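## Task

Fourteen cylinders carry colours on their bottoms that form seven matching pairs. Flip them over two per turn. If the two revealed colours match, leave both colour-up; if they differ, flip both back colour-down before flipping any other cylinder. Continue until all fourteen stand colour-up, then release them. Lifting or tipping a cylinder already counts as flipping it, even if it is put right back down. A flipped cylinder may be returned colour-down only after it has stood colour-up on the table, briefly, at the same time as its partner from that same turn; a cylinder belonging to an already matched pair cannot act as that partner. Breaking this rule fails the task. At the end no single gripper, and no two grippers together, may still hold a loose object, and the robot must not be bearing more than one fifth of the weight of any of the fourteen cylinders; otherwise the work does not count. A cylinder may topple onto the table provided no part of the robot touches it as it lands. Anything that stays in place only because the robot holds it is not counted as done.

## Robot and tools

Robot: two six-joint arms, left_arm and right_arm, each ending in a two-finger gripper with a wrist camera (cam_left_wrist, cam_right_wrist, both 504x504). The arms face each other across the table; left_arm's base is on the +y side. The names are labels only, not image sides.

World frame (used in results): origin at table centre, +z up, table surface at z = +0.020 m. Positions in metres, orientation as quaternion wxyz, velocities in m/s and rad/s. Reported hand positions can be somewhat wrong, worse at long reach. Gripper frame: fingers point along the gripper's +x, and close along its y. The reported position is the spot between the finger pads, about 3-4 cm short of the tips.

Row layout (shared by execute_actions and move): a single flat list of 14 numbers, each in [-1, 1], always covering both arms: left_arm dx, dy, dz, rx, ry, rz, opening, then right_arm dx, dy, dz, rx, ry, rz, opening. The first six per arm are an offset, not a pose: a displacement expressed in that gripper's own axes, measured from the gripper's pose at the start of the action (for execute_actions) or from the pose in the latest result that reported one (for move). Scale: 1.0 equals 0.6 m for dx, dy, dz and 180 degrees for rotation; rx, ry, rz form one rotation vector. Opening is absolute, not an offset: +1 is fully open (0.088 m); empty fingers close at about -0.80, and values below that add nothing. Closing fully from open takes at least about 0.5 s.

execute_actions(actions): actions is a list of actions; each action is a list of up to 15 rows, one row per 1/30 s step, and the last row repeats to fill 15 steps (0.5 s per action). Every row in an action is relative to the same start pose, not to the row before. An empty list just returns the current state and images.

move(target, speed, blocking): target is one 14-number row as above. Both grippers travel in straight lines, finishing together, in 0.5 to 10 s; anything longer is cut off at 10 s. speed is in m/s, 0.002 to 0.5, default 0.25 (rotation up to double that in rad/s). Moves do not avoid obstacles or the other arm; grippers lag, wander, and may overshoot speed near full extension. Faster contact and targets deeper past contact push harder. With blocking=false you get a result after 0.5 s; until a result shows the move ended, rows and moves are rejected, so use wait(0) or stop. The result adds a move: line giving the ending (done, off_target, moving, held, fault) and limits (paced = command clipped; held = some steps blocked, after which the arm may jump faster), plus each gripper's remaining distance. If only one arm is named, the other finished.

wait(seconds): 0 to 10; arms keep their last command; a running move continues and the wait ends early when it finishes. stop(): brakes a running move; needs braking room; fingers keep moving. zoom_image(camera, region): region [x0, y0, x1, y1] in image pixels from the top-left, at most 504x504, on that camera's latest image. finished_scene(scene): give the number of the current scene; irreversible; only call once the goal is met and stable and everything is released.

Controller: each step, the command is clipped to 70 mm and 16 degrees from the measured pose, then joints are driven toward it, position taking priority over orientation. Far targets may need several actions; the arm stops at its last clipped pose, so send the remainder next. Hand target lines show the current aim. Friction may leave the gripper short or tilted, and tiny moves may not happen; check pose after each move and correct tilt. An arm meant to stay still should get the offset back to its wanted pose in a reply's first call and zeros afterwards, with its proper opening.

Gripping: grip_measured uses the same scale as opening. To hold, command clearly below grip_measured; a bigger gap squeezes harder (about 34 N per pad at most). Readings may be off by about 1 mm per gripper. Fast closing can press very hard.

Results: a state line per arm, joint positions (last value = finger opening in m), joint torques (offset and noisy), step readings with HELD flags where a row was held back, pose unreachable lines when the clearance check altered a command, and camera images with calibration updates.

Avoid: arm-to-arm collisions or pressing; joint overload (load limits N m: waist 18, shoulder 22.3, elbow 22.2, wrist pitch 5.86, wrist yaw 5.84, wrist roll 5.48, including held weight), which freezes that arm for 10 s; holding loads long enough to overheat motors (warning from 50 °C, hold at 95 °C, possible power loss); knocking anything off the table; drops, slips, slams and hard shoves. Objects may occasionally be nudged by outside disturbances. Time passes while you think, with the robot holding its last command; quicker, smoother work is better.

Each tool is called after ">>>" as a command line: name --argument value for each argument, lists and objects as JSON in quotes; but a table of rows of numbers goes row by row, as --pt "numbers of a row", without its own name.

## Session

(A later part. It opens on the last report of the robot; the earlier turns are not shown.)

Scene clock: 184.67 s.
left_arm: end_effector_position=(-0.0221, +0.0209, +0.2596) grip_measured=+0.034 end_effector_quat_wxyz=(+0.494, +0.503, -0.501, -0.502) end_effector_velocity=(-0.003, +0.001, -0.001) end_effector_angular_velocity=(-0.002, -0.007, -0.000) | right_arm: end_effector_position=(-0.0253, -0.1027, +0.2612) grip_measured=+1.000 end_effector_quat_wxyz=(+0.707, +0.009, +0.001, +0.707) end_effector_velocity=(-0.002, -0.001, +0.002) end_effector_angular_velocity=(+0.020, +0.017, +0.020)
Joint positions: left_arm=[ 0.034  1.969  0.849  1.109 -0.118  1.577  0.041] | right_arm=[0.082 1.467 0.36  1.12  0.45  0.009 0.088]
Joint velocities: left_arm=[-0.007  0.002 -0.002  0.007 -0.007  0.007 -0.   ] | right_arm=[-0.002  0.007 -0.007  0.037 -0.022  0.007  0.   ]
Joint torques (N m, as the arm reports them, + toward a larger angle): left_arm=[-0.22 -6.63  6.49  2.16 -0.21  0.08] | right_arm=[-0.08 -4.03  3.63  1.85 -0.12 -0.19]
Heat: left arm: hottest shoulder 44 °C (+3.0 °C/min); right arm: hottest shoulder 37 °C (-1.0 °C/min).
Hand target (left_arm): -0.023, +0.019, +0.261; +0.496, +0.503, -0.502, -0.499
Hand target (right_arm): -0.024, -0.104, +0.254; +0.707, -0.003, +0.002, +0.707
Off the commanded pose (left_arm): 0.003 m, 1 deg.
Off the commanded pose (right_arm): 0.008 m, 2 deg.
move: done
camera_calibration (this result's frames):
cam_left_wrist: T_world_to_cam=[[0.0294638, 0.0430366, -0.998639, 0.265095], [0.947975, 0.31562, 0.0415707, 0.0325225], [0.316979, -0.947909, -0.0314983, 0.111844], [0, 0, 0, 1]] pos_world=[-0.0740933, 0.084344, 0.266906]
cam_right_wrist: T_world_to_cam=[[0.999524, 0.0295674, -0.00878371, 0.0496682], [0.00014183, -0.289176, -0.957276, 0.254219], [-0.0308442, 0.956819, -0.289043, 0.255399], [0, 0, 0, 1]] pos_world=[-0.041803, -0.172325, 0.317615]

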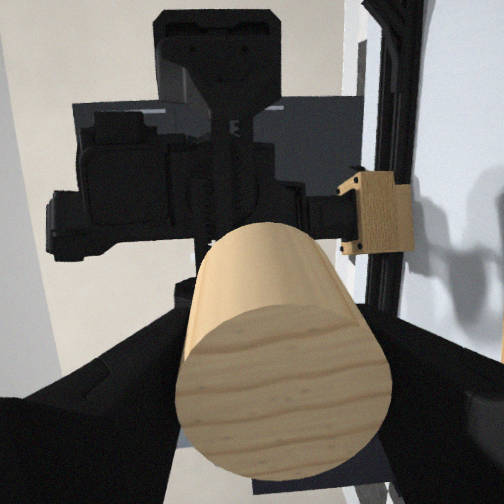

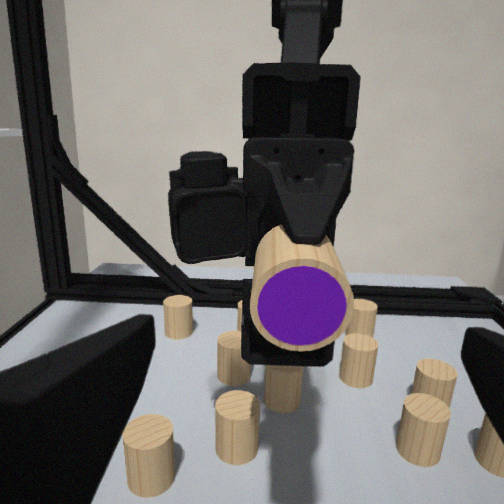

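>>> move --target '[0,0,0,0,0,0,-0.3, 0.12,-0.002,-0.012,-0.003,0.002,0,1]' --speed 0.1

>>> move --target '[0,0,0,0,0,0,-0.3, 0,0,0,0,0,0,-0.3]'

>>> move --target '[0,0,0,0,0,0,1, 0,0,0,0,0,0,-0.3]'

>>> move --target '[-0.12,0.015,0,0,0,0.004,1, -0.09,0,0,0,0,0,-0.3]' --speed 0.12

>>> move --target '[0,0,0,0,0,0,1, 0.02,0,-0.178,-0.004,0.508,-0.004,-0.3]' --speed 0.3

>>> move --target '[0,0,0,0,0,0,1, 0.115,0,0,0,0.005,0,-0.3]' --speed 0.09

>>> move --target '[0,0,0,0,0,0,1, 0.022,0,0,0,0.004,0,-0.3]' --speed 0.03

Scene clock: 189.67 s.
left_arm: end_effector_position=(-0.0222, +0.0208, +0.2590) grip_measured=+0.034 end_effector_quat_wxyz=(+0.494, +0.504, -0.500, -0.502) end_effector_velocity=(-0.002, +0.001, -0.005) end_effector_angular_velocity=(+0.022, +0.005, +0.000) | right_arm: end_effector_position=(-0.0240, -0.0341, +0.2565) grip_measured=+1.000 end_effector_quat_wxyz=(+0.707, +0.007, +0.001, +0.707) end_effector_velocity=(+0.001, +0.003, -0.005) end_effector_angular_velocity=(-0.021, -0.029, -0.000)
Joint positions: left_arm=[ 0.034  1.97   0.849  1.11  -0.118  1.578  0.041] | right_arm=[-0.026  1.719  0.595  1.134  0.342  0.008  0.088]
Joint velocities: left_arm=[-0.007 -0.002 -0.002 -0.022 -0.007 -0.007 -0.   ] | right_arm=[-0.007  0.007  0.007 -0.022 -0.007 -0.022  0.   ]
Joint torques (N m, as the arm reports them, + toward a larger angle): left_arm=[-0.03 -7.41  5.65  1.7  -0.02 -0.04] | right_arm=[-0.3  -5.66  6.38  1.6  -0.11 -0.17]
Heat: left arm: hottest shoulder 44 °C (+3.0 °C/min); right arm: hottest shoulder 36 °C (-3.0 °C/min).
Hand target (left_arm): -0.022, +0.021, +0.259; +0.494, +0.503, -0.500, -0.502
Hand target (right_arm): -0.024, -0.031, +0.255; +0.707, +0.003, -0.001, +0.707
Off the commanded pose (left_arm): 0.001 m, 0 deg.
Off the commanded pose (right_arm): 0.004 m, 0 deg.
move: done
camera_calibration (this result's frames):
cam_left_wrist: T_world_to_cam=[[0.0299854, 0.0441686, -0.998574, 0.264421], [0.947954, 0.315568, 0.0424235, 0.03236], [0.316992, -0.947875, -0.0324074, 0.111994], [0, 0, 0, 1]] pos_world=[-0.0741056, 0.084265, 0.2663]
cam_right_wrist: T_world_to_cam=[[0.999558, 0.0291563, -0.00589198, 0.0455562], [0.00285083, -0.291067, -0.956698, 0.269411], [-0.0296087, 0.956258, -0.291021, 0.188899], [0, 0, 0, 1]] pos_world=[-0.040711, -0.103548, 0.312987]

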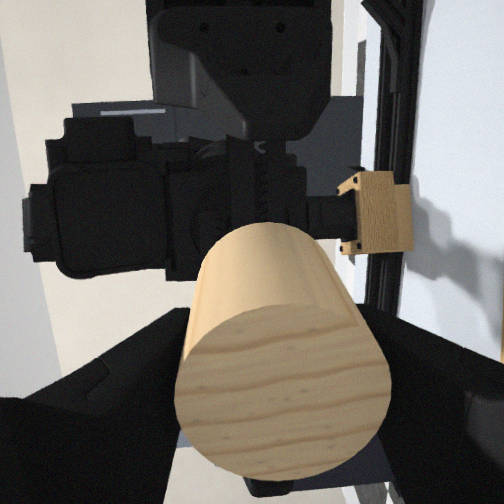

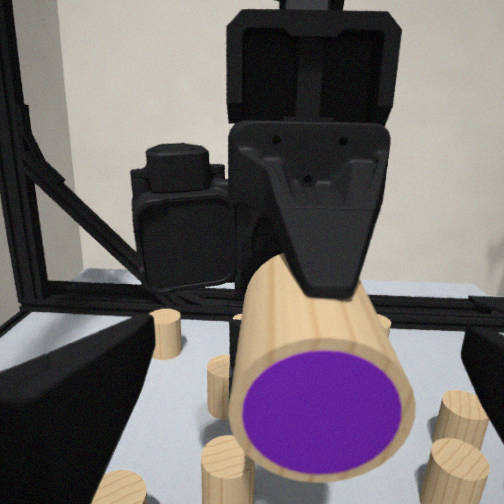

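Scene clock: 190.17 s.
left_arm: end_effector_position=(-0.0224, +0.0209, +0.2590) grip_measured=+0.033 end_effector_quat_wxyz=(+0.493, +0.503, -0.500, -0.503) end_effector_velocity=(-0.000, +0.000, -0.004) end_effector_angular_velocity=(+0.012, +0.006, +0.005) | right_arm: end_effector_position=(-0.0237, -0.0340, +0.2563) grip_measured=+0.025 end_effector_quat_wxyz=(+0.707, +0.007, +0.001, +0.707) end_effector_velocity=(-0.002, -0.000, +0.002) end_effector_angular_velocity=(+0.007, -0.005, +0.019)
Joint positions: left_arm=[ 0.033  1.97   0.849  1.11  -0.118  1.577  0.041] | right_arm=[-0.027  1.719  0.595  1.134  0.343  0.008  0.04 ]
Joint velocities: left_arm=[-0.002  0.002 -0.002 -0.007 -0.007 -0.007 -0.   ] | right_arm=[-0.002 -0.002 -0.002  0.007 -0.022 -0.007 -0.   ]
Joint torques (N m, as the arm reports them, + toward a larger angle): left_arm=[ 0.04 -7.17  5.46  1.72 -0.02 -0.03] | right_arm=[ 0.05 -6.92  5.1   1.81 -0.03  0.  ]
Heat: left arm: hottest shoulder 44 °C (+3.0 °C/min); right arm: hottest shoulder 36 °C (-3.0 °C/min).
Hand target (left_arm): -0.022, +0.021, +0.259; +0.494, +0.504, -0.500, -0.502
Hand target (right_arm): -0.024, -0.034, +0.256; +0.707, +0.007, +0.001, +0.707
Off the commanded pose (left_arm): 0.000 m, 0 deg.
Off the commanded pose (right_arm): 0.000 m, 0 deg.
move: done
camera_calibration (this result's frames):
cam_left_wrist: T_world_to_cam=[[0.0296334, 0.0441488, -0.998585, 0.264423], [0.94821, 0.314849, 0.0420583, 0.0327046], [0.31626, -0.948115, -0.0325323, 0.112109], [0, 0, 0, 1]] pos_world=[-0.0743023, 0.0843215, 0.266321]
cam_right_wrist: T_world_to_cam=[[0.999591, 0.0280102, -0.00578178, 0.0452207], [0.00263291, -0.291416, -0.956593, 0.269235], [-0.0284793, 0.956186, -0.291371, 0.188917], [0, 0, 0, 1]] pos_world=[-0.0405308, -0.103447, 0.312854]

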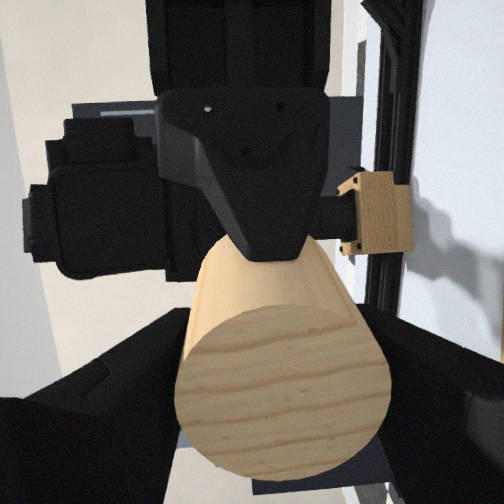

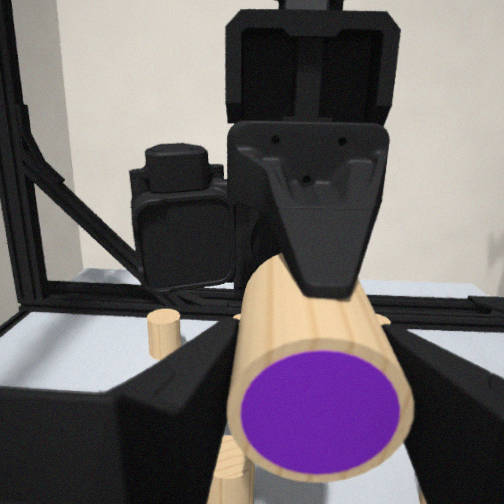

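Scene clock: 190.87 s.
left_arm: end_effector_position=(-0.0224, +0.0209, +0.2590) grip_measured=+1.000 end_effector_quat_wxyz=(+0.493, +0.503, -0.500, -0.503) end_effector_velocity=(-0.000, +0.000, -0.004) end_effector_angular_velocity=(+0.012, +0.020, +0.005) | right_arm: end_effector_position=(-0.0237, -0.0340, +0.2563) grip_measured=+0.025 end_effector_quat_wxyz=(+0.707, +0.007, +0.001, +0.707) end_effector_velocity=(-0.002, -0.001, -0.001) end_effector_angular_velocity=(-0.007, -0.010, +0.010)
Joint positions: left_arm=[ 0.033  1.97   0.849  1.11  -0.118  1.577  0.088] | right_arm=[-0.027  1.719  0.595  1.134  0.343  0.008  0.04 ]
Joint velocities: left_arm=[-0.002  0.002 -0.002 -0.007 -0.007 -0.022  0.   ] | right_arm=[ 0.002 -0.002 -0.002 -0.007 -0.007 -0.007  0.   ]
Joint torques (N m, as the arm reports them, + toward a larger angle): left_arm=[-0.06 -7.32  5.58  1.75 -0.02 -0.06] | right_arm=[ 0.05 -6.91  5.13  1.81  0.    0.  ]
Heat: left arm: hottest shoulder 44 °C (+3.0 °C/min); right arm: hottest shoulder 36 °C (-3.0 °C/min).
Hand target (left_arm): -0.022, +0.021, +0.259; +0.493, +0.503, -0.500, -0.503
Hand target (right_arm): -0.024, -0.034, +0.256; +0.707, +0.007, +0.001, +0.707
Off the commanded pose (left_arm): 0.000 m, 0 deg.
Off the commanded pose (right_arm): 0.000 m, 0 deg.
move: done
camera_calibration (this result's frames):
cam_left_wrist: T_world_to_cam=[[0.0296334, 0.0441488, -0.998585, 0.264423], [0.94821, 0.314849, 0.0420583, 0.0327046], [0.31626, -0.948115, -0.0325323, 0.112109], [0, 0, 0, 1]] pos_world=[-0.0743023, 0.0843215, 0.266321]
cam_right_wrist: T_world_to_cam=[[0.999591, 0.0280102, -0.00578178, 0.0452207], [0.00263291, -0.291416, -0.956593, 0.269235], [-0.0284793, 0.956186, -0.291371, 0.188917], [0, 0, 0, 1]] pos_world=[-0.0405308, -0.103447, 0.312854]

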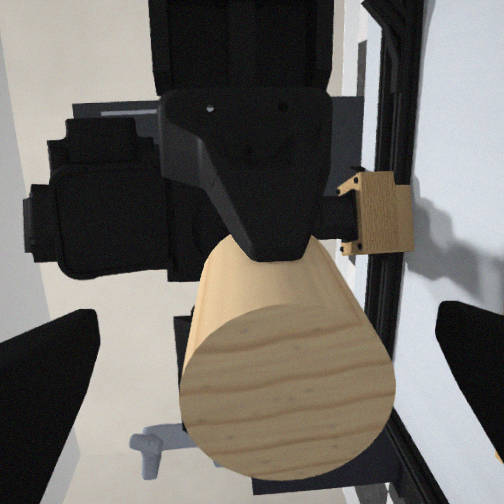

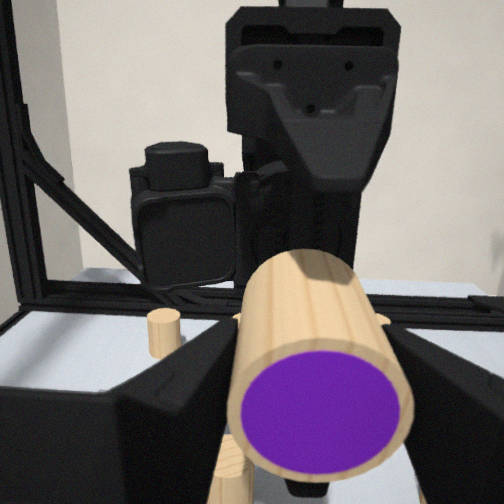

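Scene clock: 191.93 s.
left_arm: end_effector_position=(-0.0225, +0.0906, +0.2658) grip_measured=+1.000 end_effector_quat_wxyz=(+0.494, +0.501, -0.502, -0.503) end_effector_velocity=(+0.001, +0.003, -0.004) end_effector_angular_velocity=(+0.022, +0.004, +0.005) | right_arm: end_effector_position=(-0.0243, -0.0849, +0.2560) grip_measured=+0.025 end_effector_quat_wxyz=(+0.707, +0.007, +0.001, +0.707) end_effector_velocity=(-0.002, -0.001, +0.000) end_effector_angular_velocity=(-0.002, -0.023, +0.010)
Joint positions: left_arm=[ 0.004  1.751  0.561  1.182 -0.143  1.577  0.088] | right_arm=[0.047 1.555 0.41  1.154 0.416 0.008 0.04 ]
Joint velocities: left_arm=[-0.002 -0.012 -0.012 -0.022 -0.007 -0.007  0.   ] | right_arm=[ 0.002 -0.007 -0.002 -0.007 -0.007 -0.022  0.   ]
Joint torques (N m, as the arm reports them, + toward a larger angle): left_arm=[-0.18 -6.72  4.54  2.02 -0.21 -0.02] | right_arm=[ 0.45 -6.55  3.63  1.86  0.14 -0.01]
Heat: left arm: hottest shoulder 44 °C (+3.0 °C/min); right arm: hottest shoulder 36 °C (-3.0 °C/min).
Hand target (left_arm): -0.022, +0.093, +0.269; +0.497, +0.500, -0.504, -0.500
Hand target (right_arm): -0.024, -0.088, +0.256; +0.708, +0.007, +0.001, +0.707
Off the commanded pose (left_arm): 0.004 m, 1 deg.
Off the commanded pose (right_arm): 0.003 m, 0 deg.
move: done
camera_calibration (this result's frames):
cam_left_wrist: T_world_to_cam=[[0.0295242, 0.0402274, -0.998754, 0.26855], [0.949416, 0.311386, 0.0406075, 0.0113315], [0.312631, -0.949432, -0.0289992, 0.177565], [0, 0, 0, 1]] pos_world=[-0.0741993, 0.154254, 0.272905]
cam_right_wrist: T_world_to_cam=[[0.999576, 0.0283935, -0.00646113, 0.047405], [0.00210228, -0.291671, -0.956516, 0.25405], [-0.0290434, 0.956097, -0.291607, 0.237534], [0, 0, 0, 1]] pos_world=[-0.0410202, -0.154352, 0.312576]

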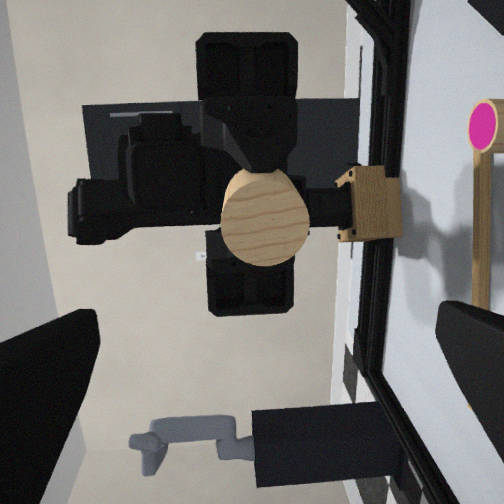

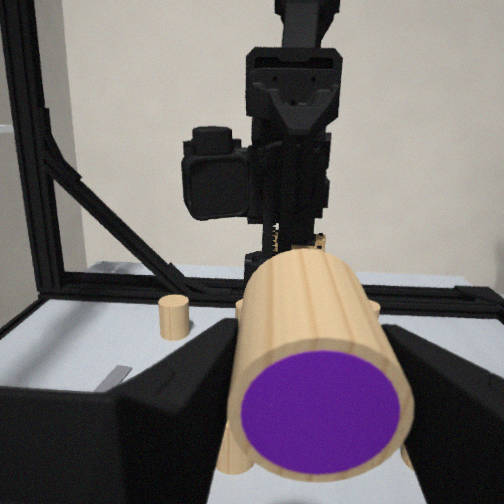

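Scene clock: 195.07 s.
left_arm: end_effector_position=(-0.0225, +0.0906, +0.2658) grip_measured=+1.000 end_effector_quat_wxyz=(+0.494, +0.501, -0.502, -0.503) end_effector_velocity=(+0.002, +0.002, -0.003) end_effector_angular_velocity=(+0.012, +0.005, +0.010) | right_arm: end_effector_position=(-0.0247, -0.0736, +0.1516) grip_measured=+0.025 end_effector_quat_wxyz=(+0.505, -0.503, +0.501, +0.491) end_effector_velocity=(+0.001, -0.005, +0.006) end_effector_angular_velocity=(-0.028, +0.000, +0.005)
Joint positions: left_arm=[ 0.004  1.751  0.561  1.182 -0.143  1.577  0.088] | right_arm=[-0.114  2.077  1.64  -1.145  0.014  0.266  0.04 ]
Joint velocities: left_arm=[ 0.002 -0.002 -0.007 -0.007 -0.007 -0.007  0.   ] | right_arm=[-0.002 -0.002  0.022 -0.051 -0.007 -0.007 -0.   ]
Joint torques (N m, as the arm reports them, + toward a larger angle): left_arm=[-0.08 -5.52  5.29  1.76 -0.01 -0.03] | right_arm=[-0.19 -8.43  6.88 -0.1  -0.1  -0.2 ]
Heat: left arm: hottest shoulder 43 °C (+2.0 °C/min); right arm: hottest shoulder 36 °C (-2.0 °C/min).
Hand target (left_arm): -0.023, +0.091, +0.266; +0.494, +0.501, -0.502, -0.503
Hand target (right_arm): -0.025, -0.071, +0.149; +0.502, -0.505, +0.502, +0.491
Off the commanded pose (left_arm): 0.000 m, 0 deg.
Off the commanded pose (right_arm): 0.003 m, 1 deg.
move: done
camera_calibration (this result's frames):
cam_left_wrist: T_world_to_cam=[[0.0295242, 0.0402274, -0.998754, 0.26855], [0.949416, 0.311386, 0.0406075, 0.0113315], [0.312631, -0.949432, -0.0289992, 0.177565], [0, 0, 0, 1]] pos_world=[-0.0741993, 0.154254, 0.272905]
cam_right_wrist: T_world_to_cam=[[0.999889, -0.00678133, -0.013231, 0.045342], [-0.00239126, -0.951687, 0.30706, -0.0827198], [-0.014674, -0.306995, -0.951598, 0.203653], [0, 0, 0, 1]] pos_world=[-0.0425464, -0.0158956, 0.219796]

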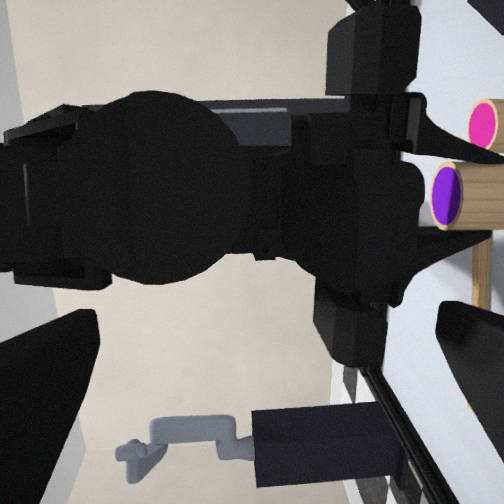

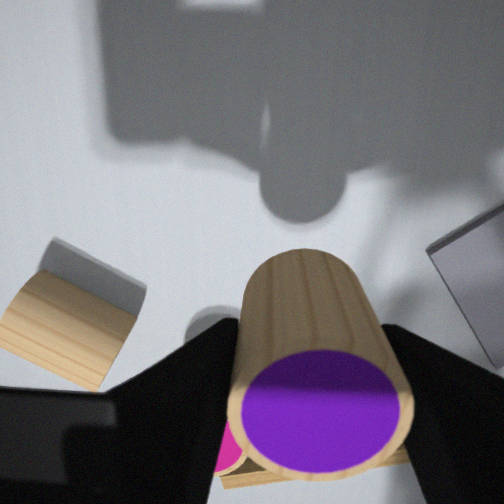

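Scene clock: 196.23 s.
left_arm: end_effector_position=(-0.0225, +0.0906, +0.2658) grip_measured=+1.000 end_effector_quat_wxyz=(+0.494, +0.501, -0.502, -0.503) end_effector_velocity=(+0.000, +0.001, +0.001) end_effector_angular_velocity=(+0.002, +0.007, +0.005) | right_arm: end_effector_position=(-0.0253, -0.0706, +0.0900) grip_measured=+0.025 end_effector_quat_wxyz=(+0.506, -0.501, +0.500, +0.493) end_effector_velocity=(+0.000, -0.002, +0.000) end_effector_angular_velocity=(-0.009, +0.005, +0.005)
Joint positions: left_arm=[ 0.004  1.751  0.561  1.182 -0.143  1.577  0.088] | right_arm=[-0.115  2.156  1.507 -0.928  0.013  0.266  0.04 ]
Joint velocities: left_arm=[-0.002 -0.007 -0.002 -0.007 -0.007 -0.007  0.   ] | right_arm=[-0.002 -0.002 -0.002 -0.007 -0.007 -0.007 -0.   ]
Joint torques (N m, as the arm reports them, + toward a larger angle): left_arm=[ 0.01 -5.56  5.22  1.73 -0.01 -0.04] | right_arm=[-0.15 -8.87  3.85  0.26 -0.1  -0.12]
Heat: left arm: hottest shoulder 43 °C (+2.0 °C/min); right arm: hottest shoulder 37 °C (-1.0 °C/min).
Hand target (left_arm): -0.023, +0.091, +0.266; +0.494, +0.501, -0.502, -0.503
Hand target (right_arm): -0.024, -0.075, +0.083; +0.501, -0.507, +0.505, +0.487
Off the commanded pose (left_arm): 0.000 m, 0 deg.
Off the commanded pose (right_arm): 0.008 m, 1 deg.
move: done
camera_calibration (this result's frames):
cam_left_wrist: T_world_to_cam=[[0.0295242, 0.0402274, -0.998754, 0.26855], [0.949416, 0.311386, 0.0406075, 0.0113315], [0.312631, -0.949432, -0.0289992, 0.177565], [0, 0, 0, 1]] pos_world=[-0.0741993, 0.154254, 0.272905]
cam_right_wrist: T_world_to_cam=[[0.999853, -0.00747357, -0.0154445, 0.0452811], [-0.00246119, -0.953313, 0.301972, -0.0606455], [-0.0169803, -0.30189, -0.953192, 0.146469], [0, 0, 0, 1]] pos_world=[-0.0429366, -0.0132583, 0.158625]

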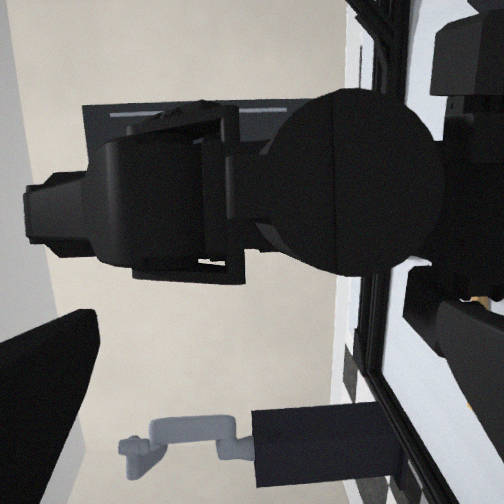

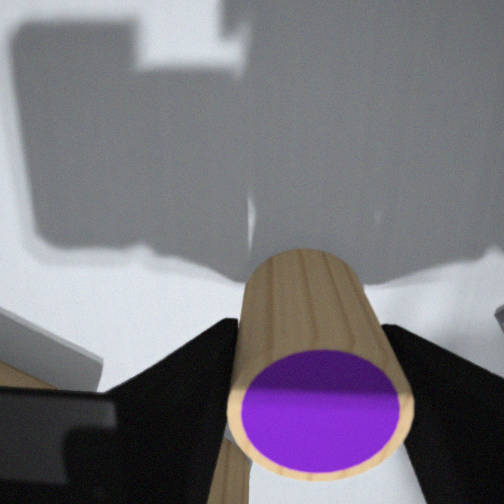

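Scene clock: 196.93 s.
left_arm: end_effector_position=(-0.0225, +0.0906, +0.2658) grip_measured=+1.000 end_effector_quat_wxyz=(+0.494, +0.501, -0.502, -0.503) end_effector_velocity=(+0.000, +0.001, -0.001) end_effector_angular_velocity=(+0.007, +0.006, +0.005) | right_arm: end_effector_position=(-0.0262, -0.0673, +0.0864) grip_measured=+0.025 end_effector_quat_wxyz=(+0.508, -0.497, +0.498, +0.496) end_effector_velocity=(+0.001, -0.004, -0.001) end_effector_angular_velocity=(-0.014, +0.004, -0.010)
Joint positions: left_arm=[ 0.004  1.751  0.561  1.182 -0.143  1.577  0.088] | right_arm=[-0.115  2.165  1.507 -0.907  0.013  0.266  0.04 ]
Joint velocities: left_arm=[-0.002 -0.002 -0.002 -0.007 -0.007 -0.007  0.   ] | right_arm=[-0.002 -0.002 -0.007 -0.007 -0.007  0.007 -0.   ]
Joint torques (N m, as the arm reports them, + toward a larger angle): left_arm=[-0.06 -5.62  5.35  1.73  0.02 -0.02] | right_arm=[-0.16 -8.23  4.15  0.52 -0.1  -0.07]
Heat: left arm: hottest shoulder 43 °C (+2.0 °C/min); right arm: hottest shoulder 37 °C (-1.0 °C/min).
Hand target (left_arm): -0.023, +0.091, +0.266; +0.494, +0.501, -0.502, -0.503
Hand target (right_arm): -0.025, -0.071, +0.077; +0.503, -0.504, +0.503, +0.490
Off the commanded pose (left_arm): 0.000 m, 0 deg.
Off the commanded pose (right_arm): 0.010 m, 1 deg.
move: off_target (right_arm)
camera_calibration (this result's frames):
cam_left_wrist: T_world_to_cam=[[0.0295242, 0.0402274, -0.998754, 0.26855], [0.949416, 0.311386, 0.0406075, 0.0113315], [0.312631, -0.949432, -0.0289992, 0.177565], [0, 0, 0, 1]] pos_world=[-0.0741993, 0.154254, 0.272905]
cam_right_wrist: T_world_to_cam=[[0.999808, -0.00729963, -0.0181994, 0.0463662], [-0.00166545, -0.956385, 0.292105, -0.0557013], [-0.0195379, -0.292018, -0.956213, 0.144889], [0, 0, 0, 1]] pos_world=[-0.0436193, -0.0106232, 0.155659]

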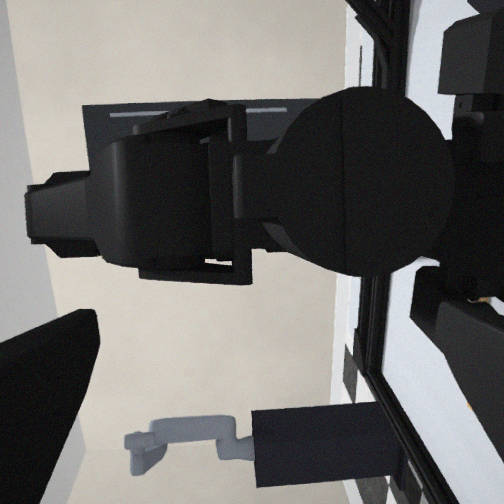

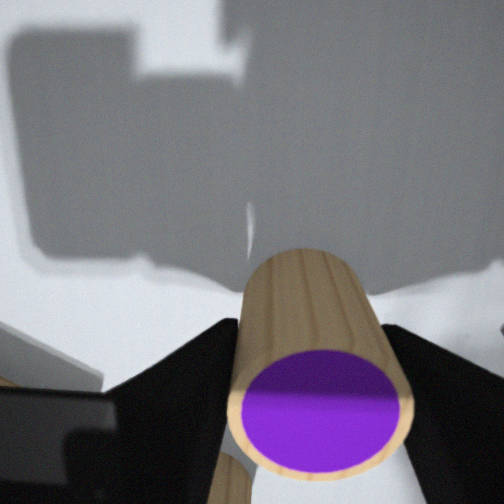

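>>> move --target '[0,0,0,0,0,0,1, 0,0,0,0,0,0,0.6]'

>>> wait --seconds 2

>>> move --target '[0,0,0,0,0,0,1, 0,0,0,0,0,0,-0.3]'

>>> move --target '[0,0,0,0,0,0,1, -0.13,0,0,0,0,0,-0.3]' --speed 0.15

>>> move --target '[0,0,0,0,0,0,1, -0.16,-0.003,0.041,0,-0.5,0,-0.3]' --speed 0.3

Scene clock: 200.60 s.
left_arm: end_effector_position=(-0.0225, +0.0906, +0.2657) grip_measured=+1.000 end_effector_quat_wxyz=(+0.493, +0.502, -0.502, -0.503) end_effector_velocity=(+0.000, +0.002, -0.003) end_effector_angular_velocity=(+0.012, +0.020, +0.005) | right_arm: end_effector_position=(-0.0263, -0.0672, +0.0862) grip_measured=+0.599 end_effector_quat_wxyz=(+0.508, -0.497, +0.498, +0.496) end_effector_velocity=(+0.000, -0.002, +0.002) end_effector_angular_velocity=(-0.004, +0.007, -0.010)
Joint positions: left_arm=[ 0.004  1.751  0.561  1.182 -0.143  1.577  0.088] | right_arm=[-0.115  2.165  1.507 -0.906  0.012  0.266  0.068]
Joint velocities: left_arm=[-0.002 -0.002 -0.007 -0.007 -0.007 -0.022  0.   ] | right_arm=[-0.002 -0.007 -0.002 -0.007 -0.007  0.007  0.001]
Joint torques (N m, as the arm reports them, + toward a larger angle): left_arm=[-0.09 -5.64  5.41  1.76  0.   -0.04] | right_arm=[  0.09 -10.26   5.18   0.02   0.03  -0.02]
Heat: left arm: hottest shoulder 43 °C (+2.0 °C/min); right arm: hottest shoulder 37 °C (-1.0 °C/min).
Hand target (left_arm): -0.023, +0.091, +0.266; +0.494, +0.501, -0.502, -0.503
Hand target (right_arm): -0.026, -0.067, +0.086; +0.508, -0.497, +0.498, +0.496
Off the commanded pose (left_arm): 0.000 m, 0 deg.
Off the commanded pose (right_arm): 0.000 m, 0 deg.
move: done
camera_calibration (this result's frames):
cam_left_wrist: T_world_to_cam=[[0.0295821, 0.040604, -0.998737, 0.26843], [0.949413, 0.31137, 0.04078, 0.01129], [0.312633, -0.949421, -0.029339, 0.177652], [0, 0, 0, 1]] pos_world=[-0.0741996, 0.154252, 0.272843]
cam_right_wrist: T_world_to_cam=[[0.999799, -0.00729238, -0.0186662, 0.0464808], [-0.00152758, -0.956465, 0.291844, -0.0555445], [-0.0199818, -0.291757, -0.956284, 0.144698], [0, 0, 0, 1]] pos_world=[-0.043665, -0.0105709, 0.15545]

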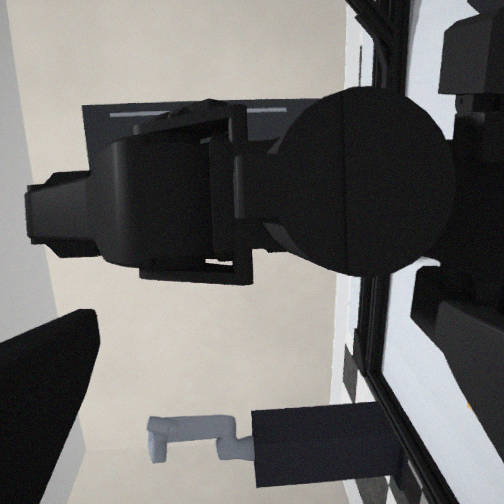

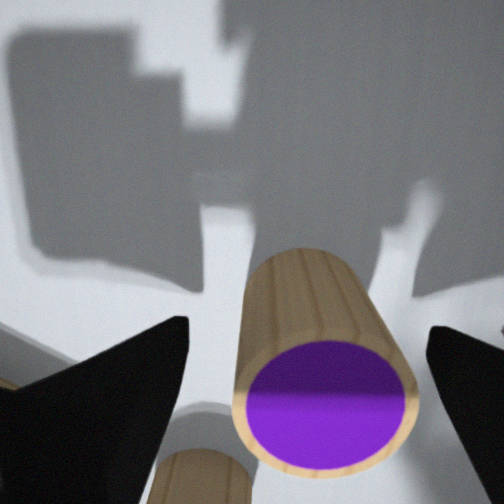

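Scene clock: 202.60 s.
left_arm: end_effector_position=(-0.0225, +0.0905, +0.2655) grip_measured=+1.000 end_effector_quat_wxyz=(+0.493, +0.502, -0.502, -0.503) end_effector_velocity=(-0.002, +0.001, -0.001) end_effector_angular_velocity=(+0.007, -0.008, -0.010) | right_arm: end_effector_position=(-0.0263, -0.0672, +0.0862) grip_measured=+0.600 end_effector_quat_wxyz=(+0.508, -0.497, +0.498, +0.496) end_effector_velocity=(+0.001, -0.005, +0.000) end_effector_angular_velocity=(-0.023, +0.002, -0.010)
Joint positions: left_arm=[ 0.004  1.752  0.561  1.182 -0.143  1.577  0.088] | right_arm=[-0.115  2.165  1.507 -0.906  0.012  0.266  0.068]
Joint velocities: left_arm=[-0.002 -0.002 -0.002 -0.007  0.007  0.007  0.   ] | right_arm=[-0.002 -0.002 -0.002 -0.022 -0.007  0.007  0.   ]
Joint torques (N m, as the arm reports them, + toward a larger angle): left_arm=[-0.04 -5.63  5.3   1.77  0.   -0.01] | right_arm=[  0.04 -10.27   5.25   0.01   0.02  -0.02]
Heat: left arm: hottest shoulder 42 °C (+1.0 °C/min); right arm: hottest shoulder 38 °C (+0.0 °C/min).
Hand target (left_arm): -0.023, +0.091, +0.266; +0.493, +0.502, -0.502, -0.503
Hand target (right_arm): -0.026, -0.067, +0.086; +0.508, -0.497, +0.498, +0.496
Off the commanded pose (left_arm): 0.000 m, 0 deg.
Off the commanded pose (right_arm): 0.000 m, 0 deg.
wait: 2.00 s; at rest by 0.17 s
camera_calibration (this result's frames):
cam_left_wrist: T_world_to_cam=[[0.02964, 0.0409806, -0.99872, 0.268238], [0.949411, 0.311355, 0.0409525, 0.011261], [0.312635, -0.94941, -0.0296788, 0.177719], [0, 0, 0, 1]] pos_world=[-0.0742031, 0.15423, 0.272708]
cam_right_wrist: T_world_to_cam=[[0.999799, -0.00729238, -0.0186662, 0.0464808], [-0.00152758, -0.956465, 0.291844, -0.0555445], [-0.0199818, -0.291757, -0.956284, 0.144698], [0, 0, 0, 1]] pos_world=[-0.043665, -0.0105709, 0.15545]

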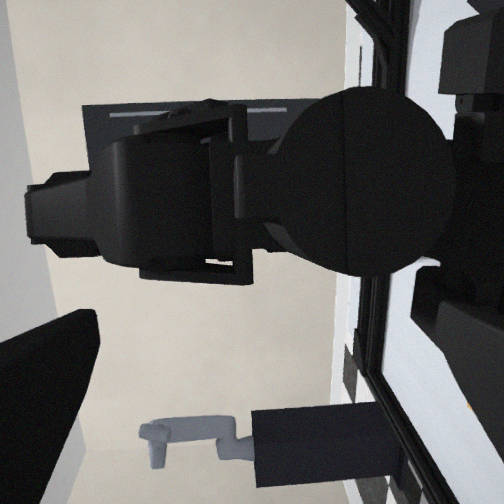

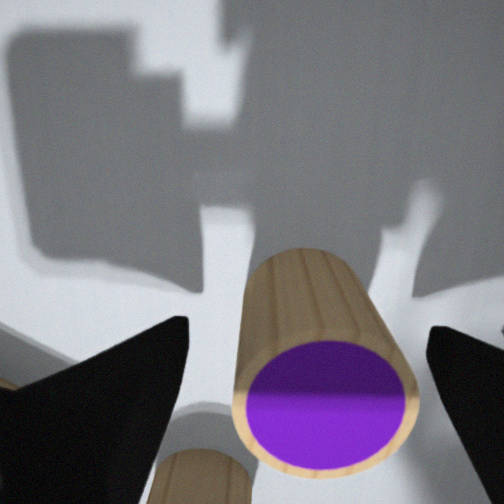

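Scene clock: 203.10 s.
left_arm: end_effector_position=(-0.0225, +0.0905, +0.2655) grip_measured=+1.000 end_effector_quat_wxyz=(+0.493, +0.502, -0.502, -0.503) end_effector_velocity=(+0.002, +0.000, -0.003) end_effector_angular_velocity=(+0.012, -0.009, +0.019) | right_arm: end_effector_position=(-0.0261, -0.0673, +0.0862) grip_measured=+0.027 end_effector_quat_wxyz=(+0.508, -0.498, +0.498, +0.496) end_effector_velocity=(+0.000, -0.002, +0.000) end_effector_angular_velocity=(-0.009, +0.005, +0.005)
Joint positions: left_arm=[ 0.004  1.752  0.561  1.182 -0.143  1.577  0.088] | right_arm=[-0.115  2.165  1.507 -0.907  0.014  0.266  0.04 ]
Joint velocities: left_arm=[-0.002  0.002 -0.002 -0.007 -0.022  0.007  0.   ] | right_arm=[-0.002 -0.002 -0.002 -0.007 -0.007 -0.007 -0.   ]
Joint torques (N m, as the arm reports them, + toward a larger angle): left_arm=[-0.04 -5.6   5.29  1.75  0.01 -0.06] | right_arm=[  0.06 -10.21   5.15   0.16  -0.02  -0.01]
Heat: left arm: hottest shoulder 42 °C (+1.0 °C/min); right arm: hottest shoulder 38 °C (+0.0 °C/min).
Hand target (left_arm): -0.023, +0.091, +0.266; +0.493, +0.502, -0.502, -0.503
Hand target (right_arm): -0.026, -0.067, +0.086; +0.508, -0.497, +0.498, +0.496
Off the commanded pose (left_arm): 0.000 m, 0 deg.
Off the commanded pose (right_arm): 0.000 m, 0 deg.
move: done
camera_calibration (this result's frames):
cam_left_wrist: T_world_to_cam=[[0.02964, 0.0409806, -0.99872, 0.268238], [0.949411, 0.311355, 0.0409525, 0.011261], [0.312635, -0.94941, -0.0296788, 0.177719], [0, 0, 0, 1]] pos_world=[-0.0742031, 0.15423, 0.272708]
cam_right_wrist: T_world_to_cam=[[0.999823, -0.00730693, -0.017364, 0.0461589], [-0.00191316, -0.956333, 0.292273, -0.0556956], [-0.0187414, -0.292188, -0.956177, 0.144663], [0, 0, 0, 1]] pos_world=[-0.0435461, -0.0106575, 0.155403]

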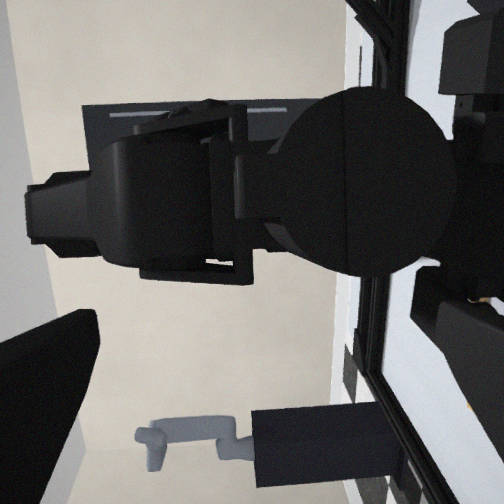

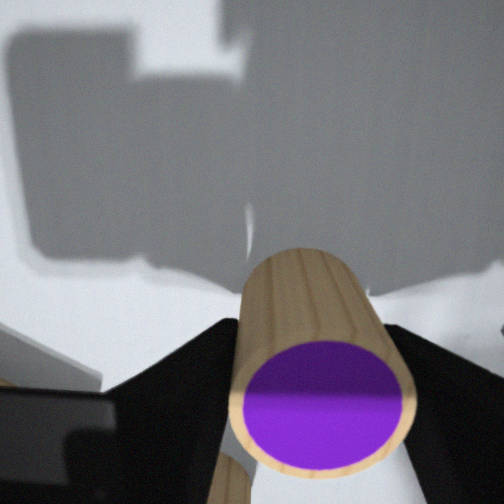

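Scene clock: 204.07 s.
left_arm: end_effector_position=(-0.0225, +0.0905, +0.2655) grip_measured=+1.000 end_effector_quat_wxyz=(+0.493, +0.502, -0.502, -0.503) end_effector_velocity=(-0.002, +0.001, +0.002) end_effector_angular_velocity=(-0.007, -0.006, -0.010) | right_arm: end_effector_position=(-0.0253, -0.0703, +0.1576) grip_measured=+0.026 end_effector_quat_wxyz=(+0.505, -0.503, +0.501, +0.491) end_effector_velocity=(-0.000, -0.000, +0.003) end_effector_angular_velocity=(-0.009, +0.005, +0.005)
Joint positions: left_arm=[ 0.004  1.752  0.561  1.182 -0.143  1.577  0.088] | right_arm=[-0.115  2.088  1.68  -1.176  0.014  0.266  0.04 ]
Joint velocities: left_arm=[-0.002 -0.002 -0.002  0.007  0.007  0.007  0.   ] | right_arm=[-0.002  0.002  0.017 -0.022 -0.007 -0.007 -0.   ]
Joint torques (N m, as the arm reports them, + toward a larger angle): left_arm=[ 0.   -5.61  5.26  1.72  0.   -0.03] | right_arm=[  0.27 -10.96   6.98  -0.08   0.01   0.05]
Heat: left arm: hottest shoulder 42 °C (+1.0 °C/min); right arm: hottest shoulder 38 °C (+0.0 °C/min).
Hand target (left_arm): -0.023, +0.091, +0.266; +0.493, +0.502, -0.502, -0.503
Hand target (right_arm): -0.027, -0.068, +0.164; +0.508, -0.497, +0.498, +0.496
Off the commanded pose (left_arm): 0.000 m, 0 deg.
Off the commanded pose (right_arm): 0.007 m, 1 deg.
move: done
camera_calibration (this result's frames):
cam_left_wrist: T_world_to_cam=[[0.02964, 0.0409806, -0.99872, 0.268238], [0.949411, 0.311355, 0.0409525, 0.011261], [0.312635, -0.94941, -0.0296788, 0.177719], [0, 0, 0, 1]] pos_world=[-0.0742031, 0.15423, 0.272708]
cam_right_wrist: T_world_to_cam=[[0.99989, -0.00756817, -0.0127387, 0.0458515], [-0.00326466, -0.951116, 0.308815, -0.0817168], [-0.0144532, -0.30874, -0.951037, 0.210208], [0, 0, 0, 1]] pos_world=[-0.0430751, -0.0124756, 0.225735]

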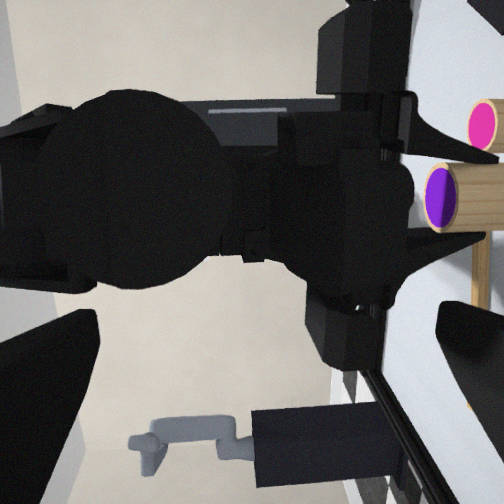

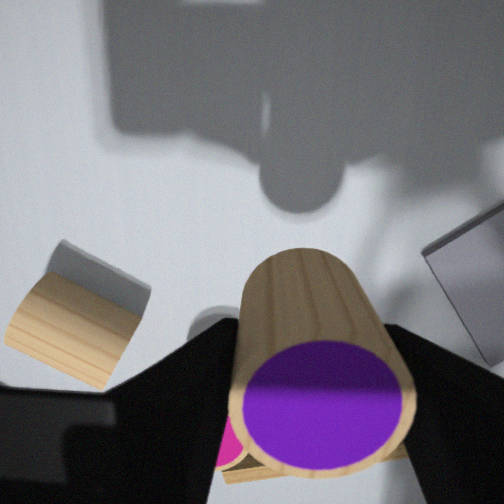

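Scene clock: 207.23 s.
left_arm: end_effector_position=(-0.0225, +0.0906, +0.2654) grip_measured=+1.000 end_effector_quat_wxyz=(+0.493, +0.502, -0.502, -0.503) end_effector_velocity=(+0.000, +0.001, -0.001) end_effector_angular_velocity=(+0.007, +0.006, +0.005) | right_arm: end_effector_position=(-0.0250, -0.0440, +0.2613) grip_measured=+0.025 end_effector_quat_wxyz=(+0.709, +0.004, +0.000, +0.706) end_effector_velocity=(-0.000, +0.000, -0.000) end_effector_angular_velocity=(+0.002, -0.007, +0.015)
Joint positions: left_arm=[ 0.004  1.752  0.56   1.182 -0.143  1.577  0.088] | right_arm=[-0.008  1.667  0.568  1.106  0.364  0.004  0.04 ]
Joint velocities: left_arm=[-0.002 -0.002 -0.002 -0.007 -0.007 -0.007  0.   ] | right_arm=[-0.007  0.002 -0.002  0.007 -0.022 -0.007  0.   ]
Joint torques (N m, as the arm reports them, + toward a larger angle): left_arm=[ 0.   -5.66  5.27  1.76  0.   -0.06] | right_arm=[ 0.08 -5.71  3.75  2.06  0.05 -0.13]
Heat: left arm: hottest shoulder 42 °C (+0.0 °C/min); right arm: hottest shoulder 39 °C (+2.0 °C/min).
Hand target (left_arm): -0.023, +0.091, +0.265; +0.493, +0.502, -0.502, -0.503
Hand target (right_arm): -0.025, -0.045, +0.254; +0.709, -0.006, +0.001, +0.705
Off the commanded pose (left_arm): 0.000 m, 0 deg.
Off the commanded pose (right_arm): 0.008 m, 2 deg.
move: done
camera_calibration (this result's frames):
cam_left_wrist: T_world_to_cam=[[0.0296979, 0.0413571, -0.998703, 0.268058], [0.949409, 0.311339, 0.0411249, 0.0111865], [0.312636, -0.949398, -0.0300187, 0.177875], [0, 0, 0, 1]] pos_world=[-0.0741915, 0.154305, 0.27259]
cam_right_wrist: T_world_to_cam=[[0.999698, 0.0245382, -0.0010434, 0.0454793], [0.00623335, -0.294583, -0.955606, 0.270839], [-0.0237562, 0.955311, -0.294647, 0.200816], [0, 0, 0, 1]] pos_world=[-0.0423832, -0.113173, 0.318033]

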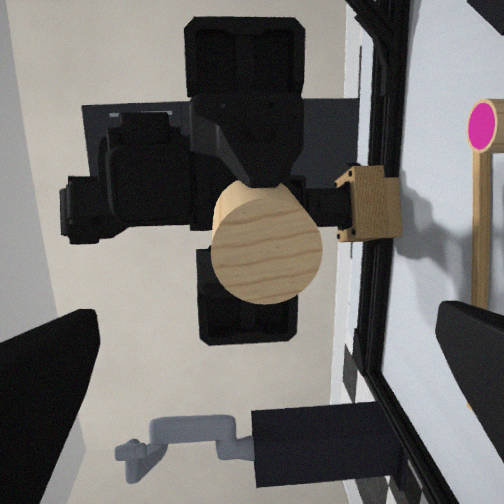

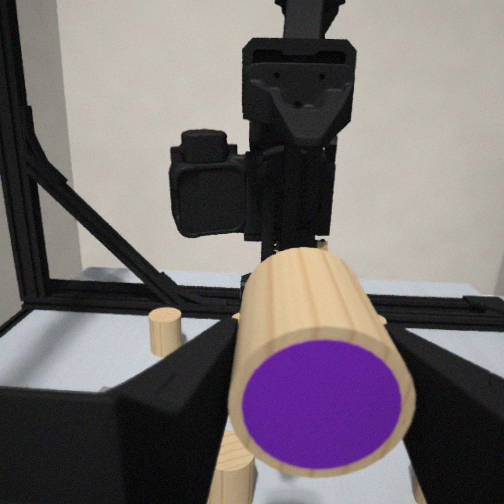

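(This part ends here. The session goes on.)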